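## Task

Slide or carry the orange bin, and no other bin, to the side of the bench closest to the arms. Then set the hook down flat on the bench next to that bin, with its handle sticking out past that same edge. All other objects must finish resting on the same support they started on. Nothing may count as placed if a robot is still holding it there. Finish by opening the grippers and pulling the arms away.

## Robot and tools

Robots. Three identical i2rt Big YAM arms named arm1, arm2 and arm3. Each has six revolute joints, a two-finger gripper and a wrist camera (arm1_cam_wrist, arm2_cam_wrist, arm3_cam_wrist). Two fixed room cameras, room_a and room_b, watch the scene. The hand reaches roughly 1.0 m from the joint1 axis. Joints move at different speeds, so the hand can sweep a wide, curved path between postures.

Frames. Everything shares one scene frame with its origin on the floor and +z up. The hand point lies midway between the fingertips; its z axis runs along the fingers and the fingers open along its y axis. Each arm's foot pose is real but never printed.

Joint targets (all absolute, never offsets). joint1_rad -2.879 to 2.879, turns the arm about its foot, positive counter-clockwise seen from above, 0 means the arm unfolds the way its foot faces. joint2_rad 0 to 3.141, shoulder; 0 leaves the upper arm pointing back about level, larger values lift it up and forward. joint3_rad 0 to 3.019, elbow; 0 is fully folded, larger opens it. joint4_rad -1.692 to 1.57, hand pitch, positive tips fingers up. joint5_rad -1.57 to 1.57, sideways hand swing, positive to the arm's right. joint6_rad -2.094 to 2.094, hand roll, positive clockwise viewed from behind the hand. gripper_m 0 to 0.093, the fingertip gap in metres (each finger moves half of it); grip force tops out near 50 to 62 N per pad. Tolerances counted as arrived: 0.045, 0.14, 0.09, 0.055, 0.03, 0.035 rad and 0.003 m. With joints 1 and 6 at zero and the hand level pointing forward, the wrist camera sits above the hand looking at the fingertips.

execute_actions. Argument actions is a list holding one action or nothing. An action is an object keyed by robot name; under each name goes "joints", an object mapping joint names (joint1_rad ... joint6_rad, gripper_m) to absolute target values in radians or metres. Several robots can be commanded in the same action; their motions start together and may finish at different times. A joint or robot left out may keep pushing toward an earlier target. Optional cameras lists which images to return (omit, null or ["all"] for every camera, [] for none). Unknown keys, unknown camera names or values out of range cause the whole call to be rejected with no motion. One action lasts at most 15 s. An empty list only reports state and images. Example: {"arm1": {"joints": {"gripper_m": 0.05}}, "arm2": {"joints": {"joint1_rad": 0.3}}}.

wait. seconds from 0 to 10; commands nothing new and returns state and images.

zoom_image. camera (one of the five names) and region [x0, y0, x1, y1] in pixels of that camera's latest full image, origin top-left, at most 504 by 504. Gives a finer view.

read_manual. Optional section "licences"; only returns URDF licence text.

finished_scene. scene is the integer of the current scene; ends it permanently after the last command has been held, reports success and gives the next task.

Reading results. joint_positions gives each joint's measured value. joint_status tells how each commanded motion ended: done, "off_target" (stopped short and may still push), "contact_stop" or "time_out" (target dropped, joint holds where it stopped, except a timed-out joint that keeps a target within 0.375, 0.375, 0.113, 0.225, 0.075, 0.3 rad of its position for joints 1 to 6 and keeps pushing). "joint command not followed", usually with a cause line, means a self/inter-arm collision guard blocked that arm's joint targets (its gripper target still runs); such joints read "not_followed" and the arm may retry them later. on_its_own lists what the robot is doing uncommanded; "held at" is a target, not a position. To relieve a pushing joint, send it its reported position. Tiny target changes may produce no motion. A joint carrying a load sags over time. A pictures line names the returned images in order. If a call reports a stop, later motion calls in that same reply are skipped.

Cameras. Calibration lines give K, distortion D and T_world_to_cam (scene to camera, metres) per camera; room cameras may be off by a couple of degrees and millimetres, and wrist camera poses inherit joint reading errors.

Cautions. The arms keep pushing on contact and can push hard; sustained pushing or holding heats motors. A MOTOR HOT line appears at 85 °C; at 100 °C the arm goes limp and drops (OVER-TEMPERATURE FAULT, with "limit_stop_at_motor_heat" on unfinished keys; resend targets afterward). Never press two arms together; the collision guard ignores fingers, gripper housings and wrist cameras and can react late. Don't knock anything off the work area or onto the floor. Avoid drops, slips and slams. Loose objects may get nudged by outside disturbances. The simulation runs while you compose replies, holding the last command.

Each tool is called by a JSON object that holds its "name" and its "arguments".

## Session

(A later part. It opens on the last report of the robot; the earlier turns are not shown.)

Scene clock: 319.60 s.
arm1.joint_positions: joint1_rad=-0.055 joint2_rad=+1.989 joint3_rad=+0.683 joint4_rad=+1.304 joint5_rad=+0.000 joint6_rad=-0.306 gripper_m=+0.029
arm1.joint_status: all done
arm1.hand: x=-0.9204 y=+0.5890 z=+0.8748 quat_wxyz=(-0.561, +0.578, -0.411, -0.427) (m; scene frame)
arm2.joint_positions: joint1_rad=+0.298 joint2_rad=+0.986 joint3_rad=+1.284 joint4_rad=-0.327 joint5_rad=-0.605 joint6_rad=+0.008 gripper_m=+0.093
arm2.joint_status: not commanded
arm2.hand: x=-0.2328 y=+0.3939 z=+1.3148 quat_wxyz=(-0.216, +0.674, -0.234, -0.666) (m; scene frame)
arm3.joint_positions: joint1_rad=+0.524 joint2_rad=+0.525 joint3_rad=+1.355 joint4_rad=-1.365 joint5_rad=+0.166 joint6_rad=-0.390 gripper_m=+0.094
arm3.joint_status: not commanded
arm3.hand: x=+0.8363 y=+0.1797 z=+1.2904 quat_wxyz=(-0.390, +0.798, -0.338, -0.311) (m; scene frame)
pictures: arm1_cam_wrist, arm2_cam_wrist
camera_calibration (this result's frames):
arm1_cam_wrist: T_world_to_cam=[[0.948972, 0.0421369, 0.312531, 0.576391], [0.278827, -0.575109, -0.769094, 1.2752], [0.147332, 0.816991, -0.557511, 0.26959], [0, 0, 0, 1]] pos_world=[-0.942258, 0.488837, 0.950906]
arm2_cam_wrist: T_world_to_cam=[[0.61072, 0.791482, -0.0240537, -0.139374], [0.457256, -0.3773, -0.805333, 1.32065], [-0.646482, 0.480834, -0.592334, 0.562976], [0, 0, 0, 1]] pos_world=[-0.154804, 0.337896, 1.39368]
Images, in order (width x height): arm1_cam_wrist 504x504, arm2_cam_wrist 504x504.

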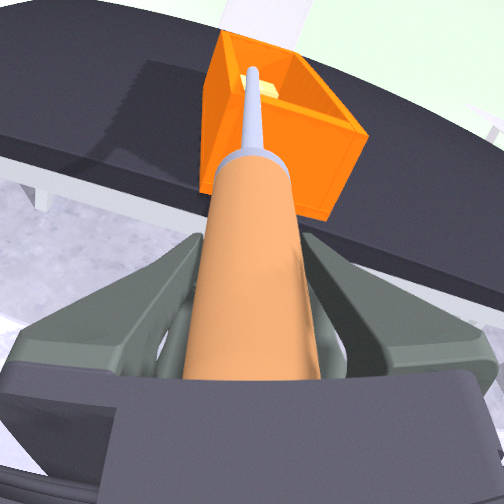

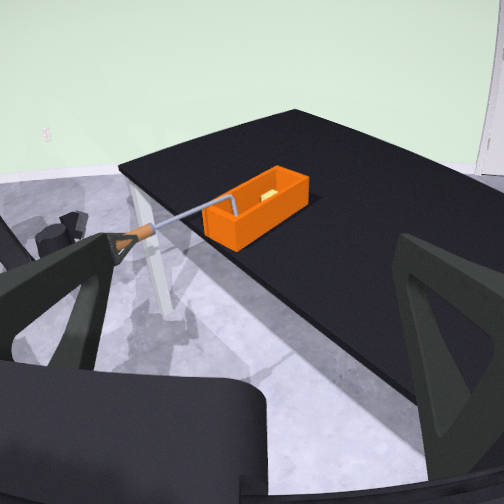

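{"name": "execute_actions", "arguments": {"actions": [{"arm1":{"joints":{"joint6_rad":-1.05,"joint4_rad":1.35}}}], "cameras": ["arm1_cam_wrist","arm2_cam_wrist"]}}

{"name": "zoom_image", "arguments": {"camera": "arm2_cam_wrist", "region": [120, 140, 340, 280]}}

Scene clock: 323.53 s.
arm1.joint_positions: joint1_rad=-0.055 joint2_rad=+1.989 joint3_rad=+0.683 joint4_rad=+1.309 joint5_rad=-0.002 joint6_rad=-1.039 gripper_m=+0.029
arm1.joint_status: all done
arm1.hand: x=-0.9210 y=+0.5890 z=+0.8759 quat_wxyz=(-0.678, +0.686, -0.175, -0.199) (m; scene frame)
arm2.joint_positions: joint1_rad=+0.298 joint2_rad=+0.986 joint3_rad=+1.284 joint4_rad=-0.327 joint5_rad=-0.605 joint6_rad=+0.008 gripper_m=+0.093
arm2.joint_status: not commanded
arm2.hand: x=-0.2328 y=+0.3939 z=+1.3148 quat_wxyz=(-0.216, +0.674, -0.234, -0.666) (m; scene frame)
arm3.joint_positions: joint1_rad=+0.524 joint2_rad=+0.525 joint3_rad=+1.355 joint4_rad=-1.365 joint5_rad=+0.166 joint6_rad=-0.390 gripper_m=+0.094
arm3.joint_status: not commanded
arm3.hand: x=+0.8363 y=+0.1797 z=+1.2904 quat_wxyz=(-0.390, +0.798, -0.338, -0.311) (m; scene frame)
pictures: arm1_cam_wrist, arm2_cam_wrist
camera_calibration (this result's frames):
arm1_cam_wrist: T_world_to_cam=[[0.496223, 0.028052, 0.867742, -0.318406], [0.730084, -0.554358, -0.399581, 1.35595], [0.469831, 0.831805, -0.295565, 0.329175], [0, 0, 0, 1]] pos_world=[-0.986613, 0.486804, 0.9154]
arm2_cam_wrist: T_world_to_cam=[[0.61072, 0.791482, -0.0240537, -0.139374], [0.457256, -0.3773, -0.805333, 1.32065], [-0.646482, 0.480834, -0.592334, 0.562976], [0, 0, 0, 1]] pos_world=[-0.154804, 0.337896, 1.39368]
Images, in order (width x height): arm1_cam_wrist 504x504, arm2_cam_wrist 504x504.

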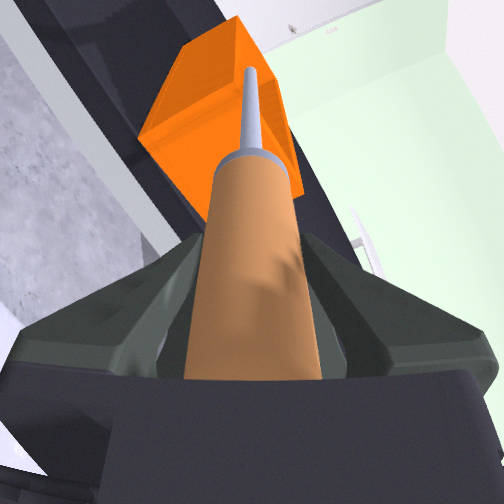

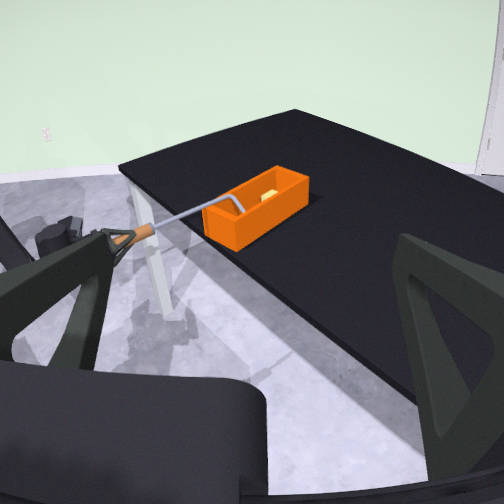

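Region (120, 140, 340, 280) of arm2_cam_wrist's 504x504 image, scaled by 2.291, with more detail than that image has; it fills the top 321 rows of this view, and the rest is white.

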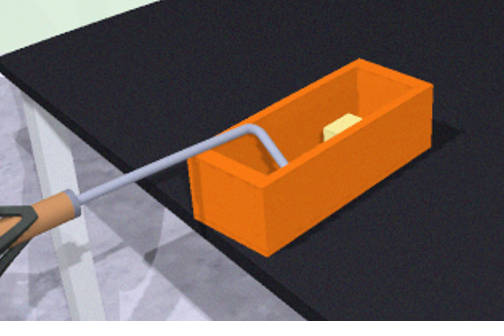

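{"name": "execute_actions", "arguments": {"actions": [{"arm1":{"joints":{"joint6_rad":-1.2,"joint4_rad":1.15,"joint2_rad":1.73}}}], "cameras": ["arm1_cam_wrist","arm2_cam_wrist"]}}

Scene clock: 328.27 s.
arm1.joint_positions: joint1_rad=-0.055 joint2_rad=+1.767 joint3_rad=+0.683 joint4_rad=+1.125 joint5_rad=+0.000 joint6_rad=-1.187 gripper_m=+0.029
arm1.joint_status: all done
arm1.hand: x=-0.9205 y=+0.5925 z=+0.9562 quat_wxyz=(-0.704, +0.683, -0.122, -0.150) (m; scene frame)
arm2.joint_positions: joint1_rad=+0.298 joint2_rad=+0.986 joint3_rad=+1.284 joint4_rad=-0.327 joint5_rad=-0.605 joint6_rad=+0.008 gripper_m=+0.093
arm2.joint_status: not commanded
arm2.hand: x=-0.2328 y=+0.3939 z=+1.3148 quat_wxyz=(-0.216, +0.674, -0.234, -0.666) (m; scene frame)
arm3.joint_positions: joint1_rad=+0.524 joint2_rad=+0.525 joint3_rad=+1.355 joint4_rad=-1.365 joint5_rad=+0.166 joint6_rad=-0.390 gripper_m=+0.094
arm3.joint_status: not commanded
arm3.hand: x=+0.8363 y=+0.1797 z=+1.2904 quat_wxyz=(-0.390, +0.798, -0.338, -0.311) (m; scene frame)
pictures: arm1_cam_wrist, arm2_cam_wrist
camera_calibration (this result's frames):
arm1_cam_wrist: T_world_to_cam=[[0.364139, -0.0133099, 0.931249, -0.546246], [0.779614, -0.542661, -0.312603, 1.34504], [0.509513, 0.839846, -0.187228, 0.277909], [0, 0, 0, 1]] pos_world=[-0.991304, 0.489232, 0.981188]
arm2_cam_wrist: T_world_to_cam=[[0.61072, 0.791482, -0.0240537, -0.139374], [0.457256, -0.3773, -0.805333, 1.32065], [-0.646482, 0.480834, -0.592334, 0.562976], [0, 0, 0, 1]] pos_world=[-0.154804, 0.337896, 1.39368]
Images, in order (width x height): arm1_cam_wrist 504x504, arm2_cam_wrist 504x504.

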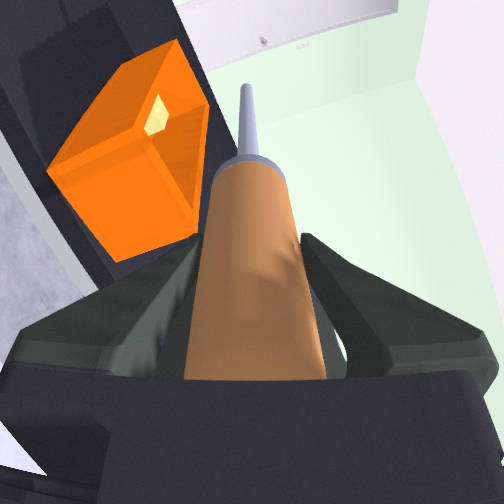

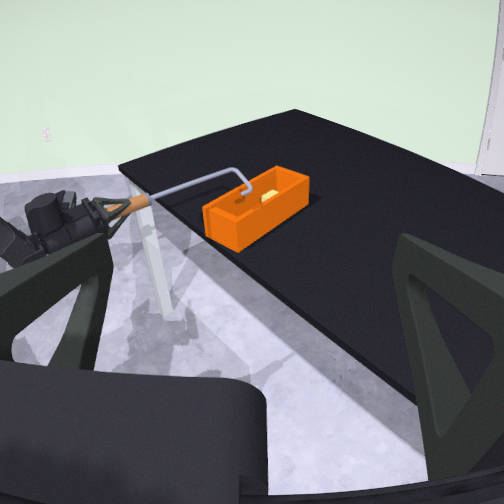

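{"name": "execute_actions", "arguments": {"actions": [{"arm1":{"joints":{"joint6_rad":-1.58,"joint1_rad":-0.335,"joint5_rad":-0.258}}}], "cameras": []}}

{"name": "execute_actions", "arguments": {"actions": [{"arm1":{"joints":{"joint2_rad":2.08,"joint3_rad":1.28,"joint4_rad":0.88}}}], "cameras": ["arm1_cam_wrist","arm2_cam_wrist"]}}

Scene clock: 334.77 s.
arm1.joint_positions: joint1_rad=-0.335 joint2_rad=+1.767 joint3_rad=+0.683 joint4_rad=+1.125 joint5_rad=-0.259 joint6_rad=-1.568 gripper_m=+0.029
arm1.joint_status: all done
arm1.hand: x=-0.8018 y=+0.5801 z=+0.9556 quat_wxyz=(-0.719, +0.695, +0.006, -0.003) (m; scene frame)
arm2.joint_positions: joint1_rad=+0.298 joint2_rad=+0.986 joint3_rad=+1.284 joint4_rad=-0.327 joint5_rad=-0.605 joint6_rad=+0.008 gripper_m=+0.093
arm2.joint_status: not commanded
arm2.hand: x=-0.2328 y=+0.3939 z=+1.3148 quat_wxyz=(-0.216, +0.674, -0.234, -0.666) (m; scene frame)
arm3.joint_positions: joint1_rad=+0.524 joint2_rad=+0.525 joint3_rad=+1.355 joint4_rad=-1.365 joint5_rad=+0.166 joint6_rad=-0.390 gripper_m=+0.094
arm3.joint_status: not commanded
arm3.hand: x=+0.8363 y=+0.1797 z=+1.2904 quat_wxyz=(-0.390, +0.798, -0.338, -0.311) (m; scene frame)
pictures: none
No camera images: the call's "cameras" was empty. Leave "cameras" out to get every camera's image.

Scene clock: 336.17 s.
arm1.joint_positions: joint1_rad=-0.335 joint2_rad=+2.129 joint3_rad=+1.222 joint4_rad=+0.852 joint5_rad=-0.257 joint6_rad=-1.579 gripper_m=+0.029
arm1.joint_status: all done
arm1.hand: x=-0.7591 y=+0.7486 z=+0.8949 quat_wxyz=(-0.686, +0.727, +0.001, -0.007) (m; scene frame)
arm2.joint_positions: joint1_rad=+0.298 joint2_rad=+0.986 joint3_rad=+1.284 joint4_rad=-0.327 joint5_rad=-0.605 joint6_rad=+0.008 gripper_m=+0.093
arm2.joint_status: not commanded
arm2.hand: x=-0.2328 y=+0.3939 z=+1.3148 quat_wxyz=(-0.216, +0.674, -0.234, -0.666) (m; scene frame)
arm3.joint_positions: joint1_rad=+0.524 joint2_rad=+0.525 joint3_rad=+1.355 joint4_rad=-1.365 joint5_rad=+0.166 joint6_rad=-0.390 gripper_m=+0.094
arm3.joint_status: not commanded
arm3.hand: x=+0.8363 y=+0.1797 z=+1.2904 quat_wxyz=(-0.390, +0.798, -0.338, -0.311) (m; scene frame)
pictures: arm1_cam_wrist, arm2_cam_wrist
camera_calibration (this result's frames):
arm1_cam_wrist: T_world_to_cam=[[-0.00627211, 0.0672213, 0.997718, -0.946803], [0.821491, -0.568561, 0.0434711, 1.01732], [0.570186, 0.81989, -0.0516557, -0.00724244], [0, 0, 0, 1]] pos_world=[-0.837528, 0.647992, 0.900045]
arm2_cam_wrist: T_world_to_cam=[[0.61072, 0.791482, -0.0240537, -0.139374], [0.457256, -0.3773, -0.805333, 1.32065], [-0.646482, 0.480834, -0.592334, 0.562976], [0, 0, 0, 1]] pos_world=[-0.154804, 0.337896, 1.39368]
Images, in order (width x height): arm1_cam_wrist 504x504, arm2_cam_wrist 504x504.

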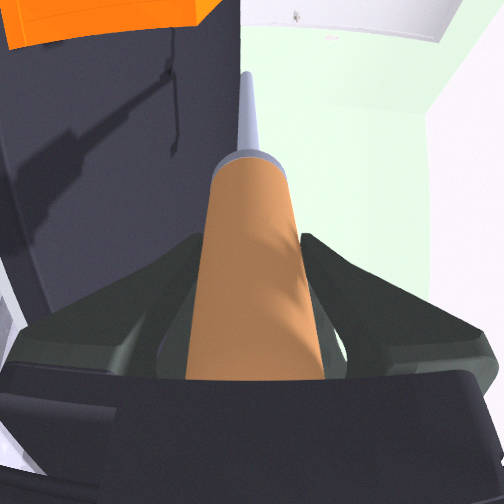

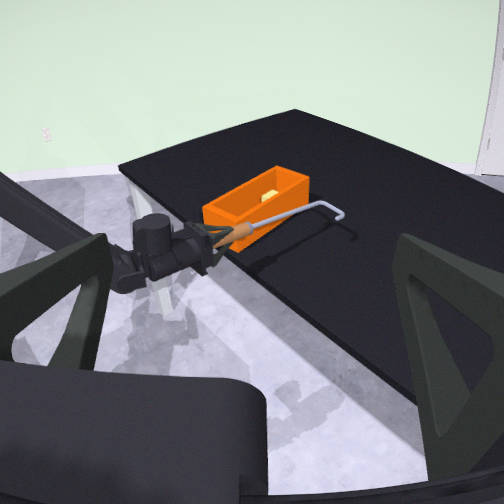

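{"name": "execute_actions", "arguments": {"actions": [{"arm1":{"joints":{"joint2_rad":2.28,"joint3_rad":1.31,"joint4_rad":1.08}}}], "cameras": ["arm1_cam_wrist","arm2_cam_wrist"]}}

Scene clock: 339.80 s.
arm1.joint_positions: joint1_rad=-0.335 joint2_rad=+2.332 joint3_rad=+1.259 joint4_rad=+1.042 joint5_rad=-0.257 joint6_rad=-1.587 gripper_m=+0.029
arm1.joint_status: all done
arm1.hand: x=-0.7595 y=+0.7475 z=+0.8080 quat_wxyz=(-0.695, +0.719, +0.006, -0.002) (m; scene frame)
arm2.joint_positions: joint1_rad=+0.298 joint2_rad=+0.986 joint3_rad=+1.284 joint4_rad=-0.327 joint5_rad=-0.605 joint6_rad=+0.008 gripper_m=+0.093
arm2.joint_status: not commanded
arm2.hand: x=-0.2328 y=+0.3939 z=+1.3148 quat_wxyz=(-0.216, +0.674, -0.234, -0.666) (m; scene frame)
arm3.joint_positions: joint1_rad=+0.524 joint2_rad=+0.525 joint3_rad=+1.355 joint4_rad=-1.365 joint5_rad=+0.166 joint6_rad=-0.390 gripper_m=+0.094
arm3.joint_status: not commanded
arm3.hand: x=+0.8363 y=+0.1797 z=+1.2904 quat_wxyz=(-0.390, +0.798, -0.338, -0.311) (m; scene frame)
pictures: arm1_cam_wrist, arm2_cam_wrist
camera_calibration (this result's frames):
arm1_cam_wrist: T_world_to_cam=[[-0.0201412, 0.043864, 0.998834, -0.85396], [0.821087, -0.569288, 0.0415574, 1.02264], [0.570448, 0.820967, -0.02455, -0.0331237], [0, 0, 0, 1]] pos_world=[-0.837984, 0.64683, 0.809653]
arm2_cam_wrist: T_world_to_cam=[[0.61072, 0.791482, -0.0240537, -0.139374], [0.457256, -0.3773, -0.805333, 1.32065], [-0.646482, 0.480834, -0.592334, 0.562976], [0, 0, 0, 1]] pos_world=[-0.154804, 0.337896, 1.39368]
Images, in order (width x height): arm1_cam_wrist 504x504, arm2_cam_wrist 504x504.

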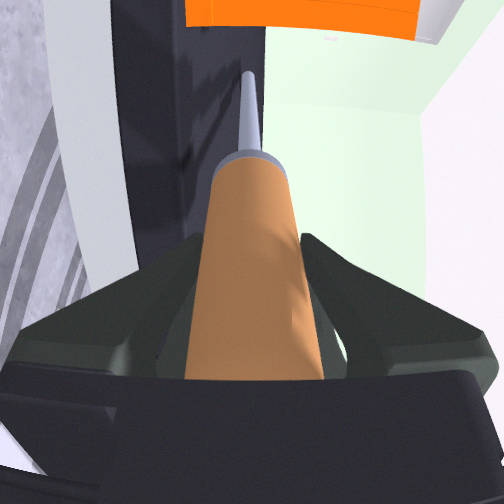

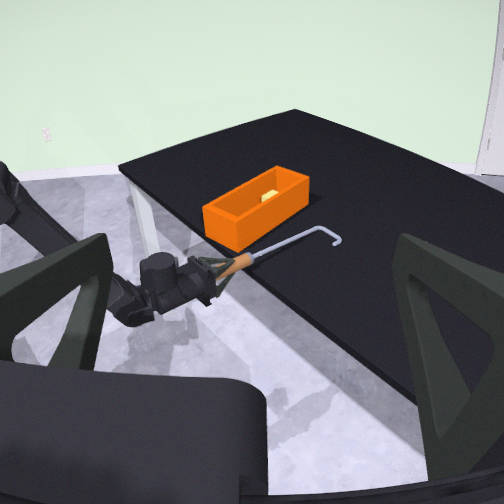

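{"name": "execute_actions", "arguments": {"actions": [{"arm1":{"joints":{"joint2_rad":2.385,"joint3_rad":1.35,"joint4_rad":1.11}}}], "cameras": ["arm1_cam_wrist","arm2_cam_wrist"]}}

{"name": "zoom_image", "arguments": {"camera": "arm2_cam_wrist", "region": [160, 190, 360, 320]}}

Scene clock: 342.93 s.
arm1.joint_positions: joint1_rad=-0.335 joint2_rad=+2.390 joint3_rad=+1.301 joint4_rad=+1.088 joint5_rad=-0.258 joint6_rad=-1.587 gripper_m=+0.029
arm1.joint_status: all done
arm1.hand: x=-0.7578 y=+0.7547 z=+0.7938 quat_wxyz=(-0.705, +0.709, +0.008, +0.001) (m; scene frame)
arm2.joint_positions: joint1_rad=+0.298 joint2_rad=+0.986 joint3_rad=+1.284 joint4_rad=-0.327 joint5_rad=-0.605 joint6_rad=+0.008 gripper_m=+0.093
arm2.joint_status: not commanded
arm2.hand: x=-0.2328 y=+0.3939 z=+1.3148 quat_wxyz=(-0.216, +0.674, -0.234, -0.666) (m; scene frame)
arm3.joint_positions: joint1_rad=+0.524 joint2_rad=+0.525 joint3_rad=+1.355 joint4_rad=-1.365 joint5_rad=+0.166 joint6_rad=-0.390 gripper_m=+0.094
arm3.joint_status: not commanded
arm3.hand: x=+0.8363 y=+0.1797 z=+1.2904 quat_wxyz=(-0.390, +0.798, -0.338, -0.311) (m; scene frame)
pictures: arm1_cam_wrist, arm2_cam_wrist
camera_calibration (this result's frames):
arm1_cam_wrist: T_world_to_cam=[[-0.028077, 0.0153834, 0.999487, -0.825123], [0.82099, -0.570055, 0.0318366, 1.03414], [0.570252, 0.821463, 0.00337584, -0.0630497], [0, 0, 0, 1]] pos_world=[-0.836229, 0.654002, 0.791989]
arm2_cam_wrist: T_world_to_cam=[[0.61072, 0.791482, -0.0240537, -0.139374], [0.457256, -0.3773, -0.805333, 1.32065], [-0.646482, 0.480834, -0.592334, 0.562976], [0, 0, 0, 1]] pos_world=[-0.154804, 0.337896, 1.39368]
Images, in order (width x height): arm1_cam_wrist 504x504, arm2_cam_wrist 504x504.

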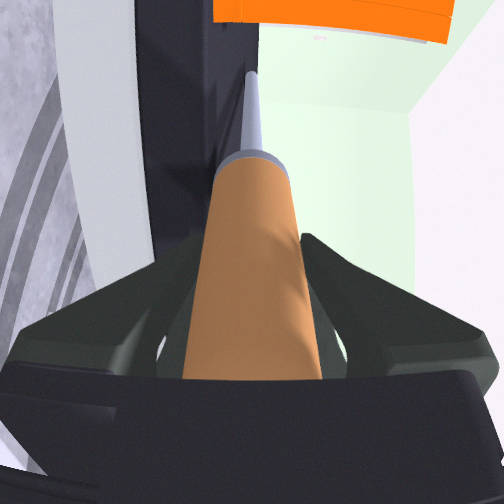

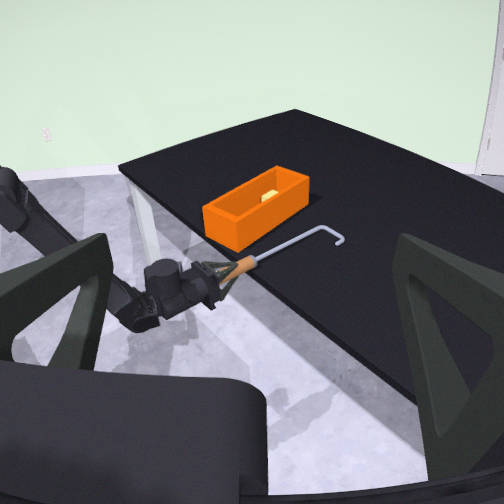

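Region (160, 190, 360, 320) of arm2_cam_wrist's 504x504 image, scaled by 2.520, with more detail than that image has; it fills the top 328 rows of this view, and the rest is white.

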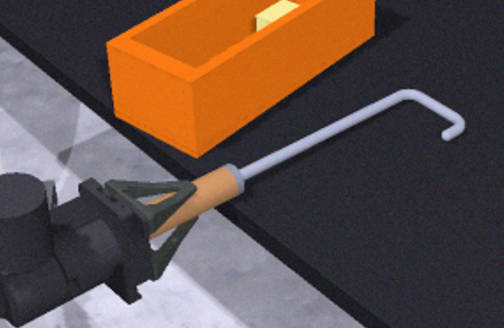

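Collar on the bench. Release.

{"name": "execute_actions", "arguments": {"actions": [{"arm1":{"joints":{"gripper_m":0.093,"joint3_rad":1.31,"joint4_rad":1.09}}}], "cameras": ["arm1_cam_wrist"]}}

{"name": "execute_actions", "arguments": {"actions": [{"arm1":{"joints":{"joint2_rad":2.23,"joint3_rad":1.0,"joint4_rad":1.28}}}], "cameras": ["arm1_cam_wrist","arm2_cam_wrist"]}}

Scene clock: 345.93 s.
arm1.joint_positions: joint1_rad=-0.335 joint2_rad=+2.390 joint3_rad=+1.301 joint4_rad=+1.088 joint5_rad=-0.258 joint6_rad=-1.587 gripper_m=+0.093
arm1.joint_status: all done
arm1.hand: x=-0.7578 y=+0.7547 z=+0.7938 quat_wxyz=(-0.705, +0.709, +0.008, +0.001) (m; scene frame)
arm2.joint_positions: joint1_rad=+0.298 joint2_rad=+0.986 joint3_rad=+1.284 joint4_rad=-0.327 joint5_rad=-0.605 joint6_rad=+0.008 gripper_m=+0.093
arm2.joint_status: not commanded
arm2.hand: x=-0.2328 y=+0.3939 z=+1.3148 quat_wxyz=(-0.216, +0.674, -0.234, -0.666) (m; scene frame)
arm3.joint_positions: joint1_rad=+0.524 joint2_rad=+0.525 joint3_rad=+1.355 joint4_rad=-1.365 joint5_rad=+0.166 joint6_rad=-0.390 gripper_m=+0.094
arm3.joint_status: not commanded
arm3.hand: x=+0.8363 y=+0.1797 z=+1.2904 quat_wxyz=(-0.390, +0.798, -0.338, -0.311) (m; scene frame)
pictures: arm1_cam_wrist
camera_calibration (this result's frames):
arm1_cam_wrist: T_world_to_cam=[[-0.028077, 0.0153834, 0.999487, -0.825123], [0.82099, -0.570055, 0.0318366, 1.03414], [0.570252, 0.821463, 0.00337584, -0.0630497], [0, 0, 0, 1]] pos_world=[-0.836229, 0.654002, 0.791989]
Images, in order (width x height): arm1_cam_wrist 504x504.

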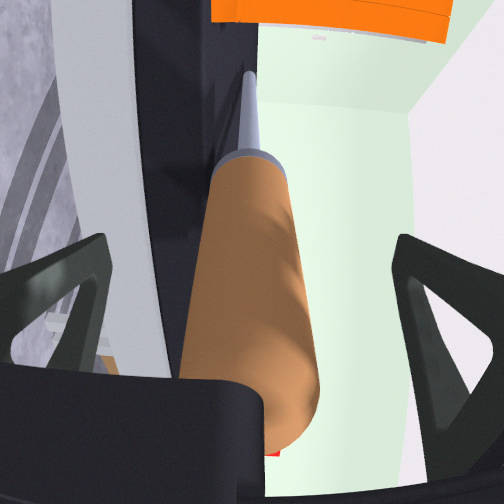

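Scene clock: 346.93 s.
arm1.joint_positions: joint1_rad=-0.335 joint2_rad=+2.244 joint3_rad=+1.001 joint4_rad=+1.263 joint5_rad=-0.258 joint6_rad=-1.587 gripper_m=+0.093
arm1.joint_status: all done
arm1.hand: x=-0.7792 y=+0.6696 z=+0.8208 quat_wxyz=(-0.712, +0.702, +0.010, +0.002) (m; scene frame)
arm2.joint_positions: joint1_rad=+0.298 joint2_rad=+0.986 joint3_rad=+1.284 joint4_rad=-0.327 joint5_rad=-0.605 joint6_rad=+0.008 gripper_m=+0.093
arm2.joint_status: not commanded
arm2.hand: x=-0.2328 y=+0.3939 z=+1.3148 quat_wxyz=(-0.216, +0.674, -0.234, -0.666) (m; scene frame)
arm3.joint_positions: joint1_rad=+0.524 joint2_rad=+0.525 joint3_rad=+1.355 joint4_rad=-1.365 joint5_rad=+0.166 joint6_rad=-0.390 gripper_m=+0.094
arm3.joint_status: not commanded
arm3.hand: x=+0.8363 y=+0.1797 z=+1.2904 quat_wxyz=(-0.390, +0.798, -0.338, -0.311) (m; scene frame)
pictures: arm1_cam_wrist, arm2_cam_wrist
camera_calibration (this result's frames):
arm1_cam_wrist: T_world_to_cam=[[-0.0327262, -0.00457671, 0.999454, -0.841584], [0.820837, -0.570647, 0.0242644, 1.00879], [0.570224, 0.821183, 0.0224318, 0.00357402], [0, 0, 0, 1]] pos_world=[-0.85763, 0.568875, 0.816567]
arm2_cam_wrist: T_world_to_cam=[[0.61072, 0.791482, -0.0240537, -0.139374], [0.457256, -0.3773, -0.805333, 1.32065], [-0.646482, 0.480834, -0.592334, 0.562976], [0, 0, 0, 1]] pos_world=[-0.154804, 0.337896, 1.39368]
Images, in order (width x height): arm1_cam_wrist 504x504, arm2_cam_wrist 504x504.

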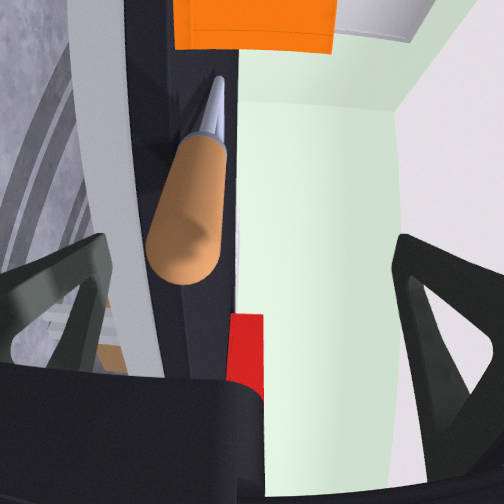

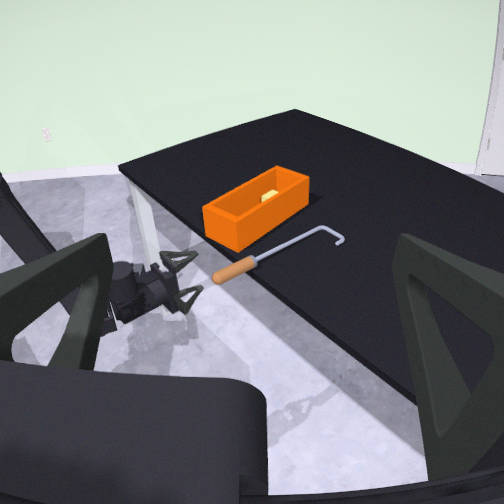

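{"name": "execute_actions", "arguments": {"actions": [{"arm1":{"joints":{"joint2_rad":2.05,"joint3_rad":0.55,"joint4_rad":1.5}}}], "cameras": []}}

{"name": "execute_actions", "arguments": {"actions": [{"arm1":{"joints":{"joint2_rad":1.0}}}], "cameras": ["room_a","arm2_cam_wrist"]}}

Scene clock: 351.37 s.
arm1.joint_positions: joint1_rad=-0.335 joint2_rad=+2.048 joint3_rad=+0.550 joint4_rad=+1.484 joint5_rad=-0.258 joint6_rad=-1.587 gripper_m=+0.093
arm1.joint_status: all done
arm1.hand: x=-0.8158 y=+0.5243 z=+0.8462 quat_wxyz=(-0.701, +0.713, +0.007, -0.001) (m; scene frame)
arm2.joint_positions: joint1_rad=+0.298 joint2_rad=+0.986 joint3_rad=+1.284 joint4_rad=-0.327 joint5_rad=-0.605 joint6_rad=+0.008 gripper_m=+0.093
arm2.joint_status: not commanded
arm2.hand: x=-0.2328 y=+0.3939 z=+1.3148 quat_wxyz=(-0.216, +0.674, -0.234, -0.666) (m; scene frame)
arm3.joint_positions: joint1_rad=+0.524 joint2_rad=+0.525 joint3_rad=+1.355 joint4_rad=-1.365 joint5_rad=+0.166 joint6_rad=-0.390 gripper_m=+0.094
arm3.joint_status: not commanded
arm3.hand: x=+0.8363 y=+0.1797 z=+1.2904 quat_wxyz=(-0.390, +0.798, -0.338, -0.311) (m; scene frame)
pictures: none
No camera images: the call's "cameras" was empty. Leave "cameras" out to get every camera's image.

Scene clock: 352.87 s.
arm1.joint_positions: joint1_rad=-0.335 joint2_rad=+1.003 joint3_rad=+0.550 joint4_rad=+1.491 joint5_rad=-0.258 joint6_rad=-1.587 gripper_m=+0.093
arm1.joint_status: all done
arm1.hand: x=-0.8589 y=+0.3492 z=+1.3220 quat_wxyz=(-0.952, +0.276, +0.092, +0.091) (m; scene frame)
arm2.joint_positions: joint1_rad=+0.298 joint2_rad=+0.986 joint3_rad=+1.284 joint4_rad=-0.327 joint5_rad=-0.605 joint6_rad=+0.008 gripper_m=+0.093
arm2.joint_status: not commanded
arm2.hand: x=-0.2328 y=+0.3939 z=+1.3148 quat_wxyz=(-0.216, +0.674, -0.234, -0.666) (m; scene frame)
arm3.joint_positions: joint1_rad=+0.524 joint2_rad=+0.525 joint3_rad=+1.355 joint4_rad=-1.365 joint5_rad=+0.166 joint6_rad=-0.390 gripper_m=+0.094
arm3.joint_status: not commanded
arm3.hand: x=+0.8363 y=+0.1797 z=+1.2904 quat_wxyz=(-0.390, +0.798, -0.338, -0.311) (m; scene frame)
pictures: arm2_cam_wrist, room_a
camera_calibration (this result's frames):
arm2_cam_wrist: T_world_to_cam=[[0.61072, 0.791482, -0.0240537, -0.139374], [0.457256, -0.3773, -0.805333, 1.32065], [-0.646482, 0.480834, -0.592334, 0.562976], [0, 0, 0, 1]] pos_world=[-0.154804, 0.337896, 1.39368]
Images, in order (width x height): arm2_cam_wrist 504x504, room_a 504x504.

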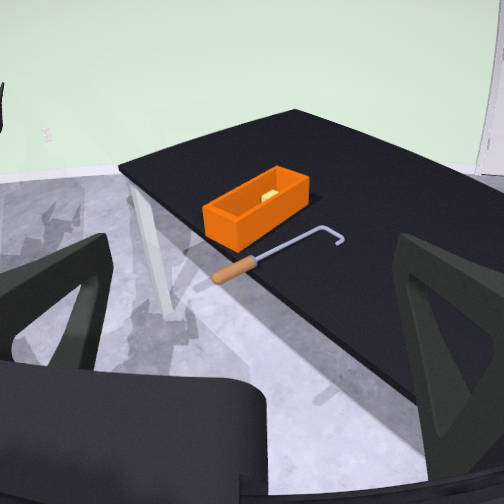

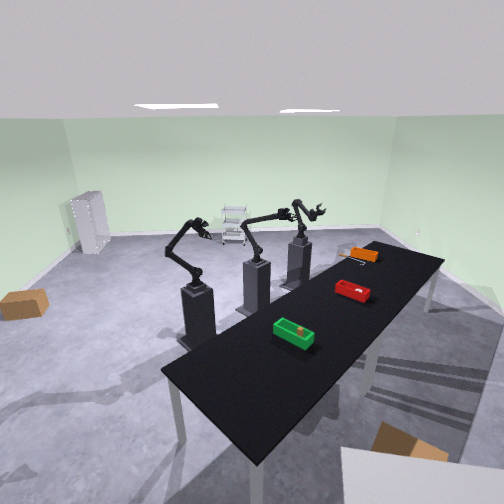

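{"name": "finished_scene", "arguments": {"scene": 1}}

The scene is finished: the task was done.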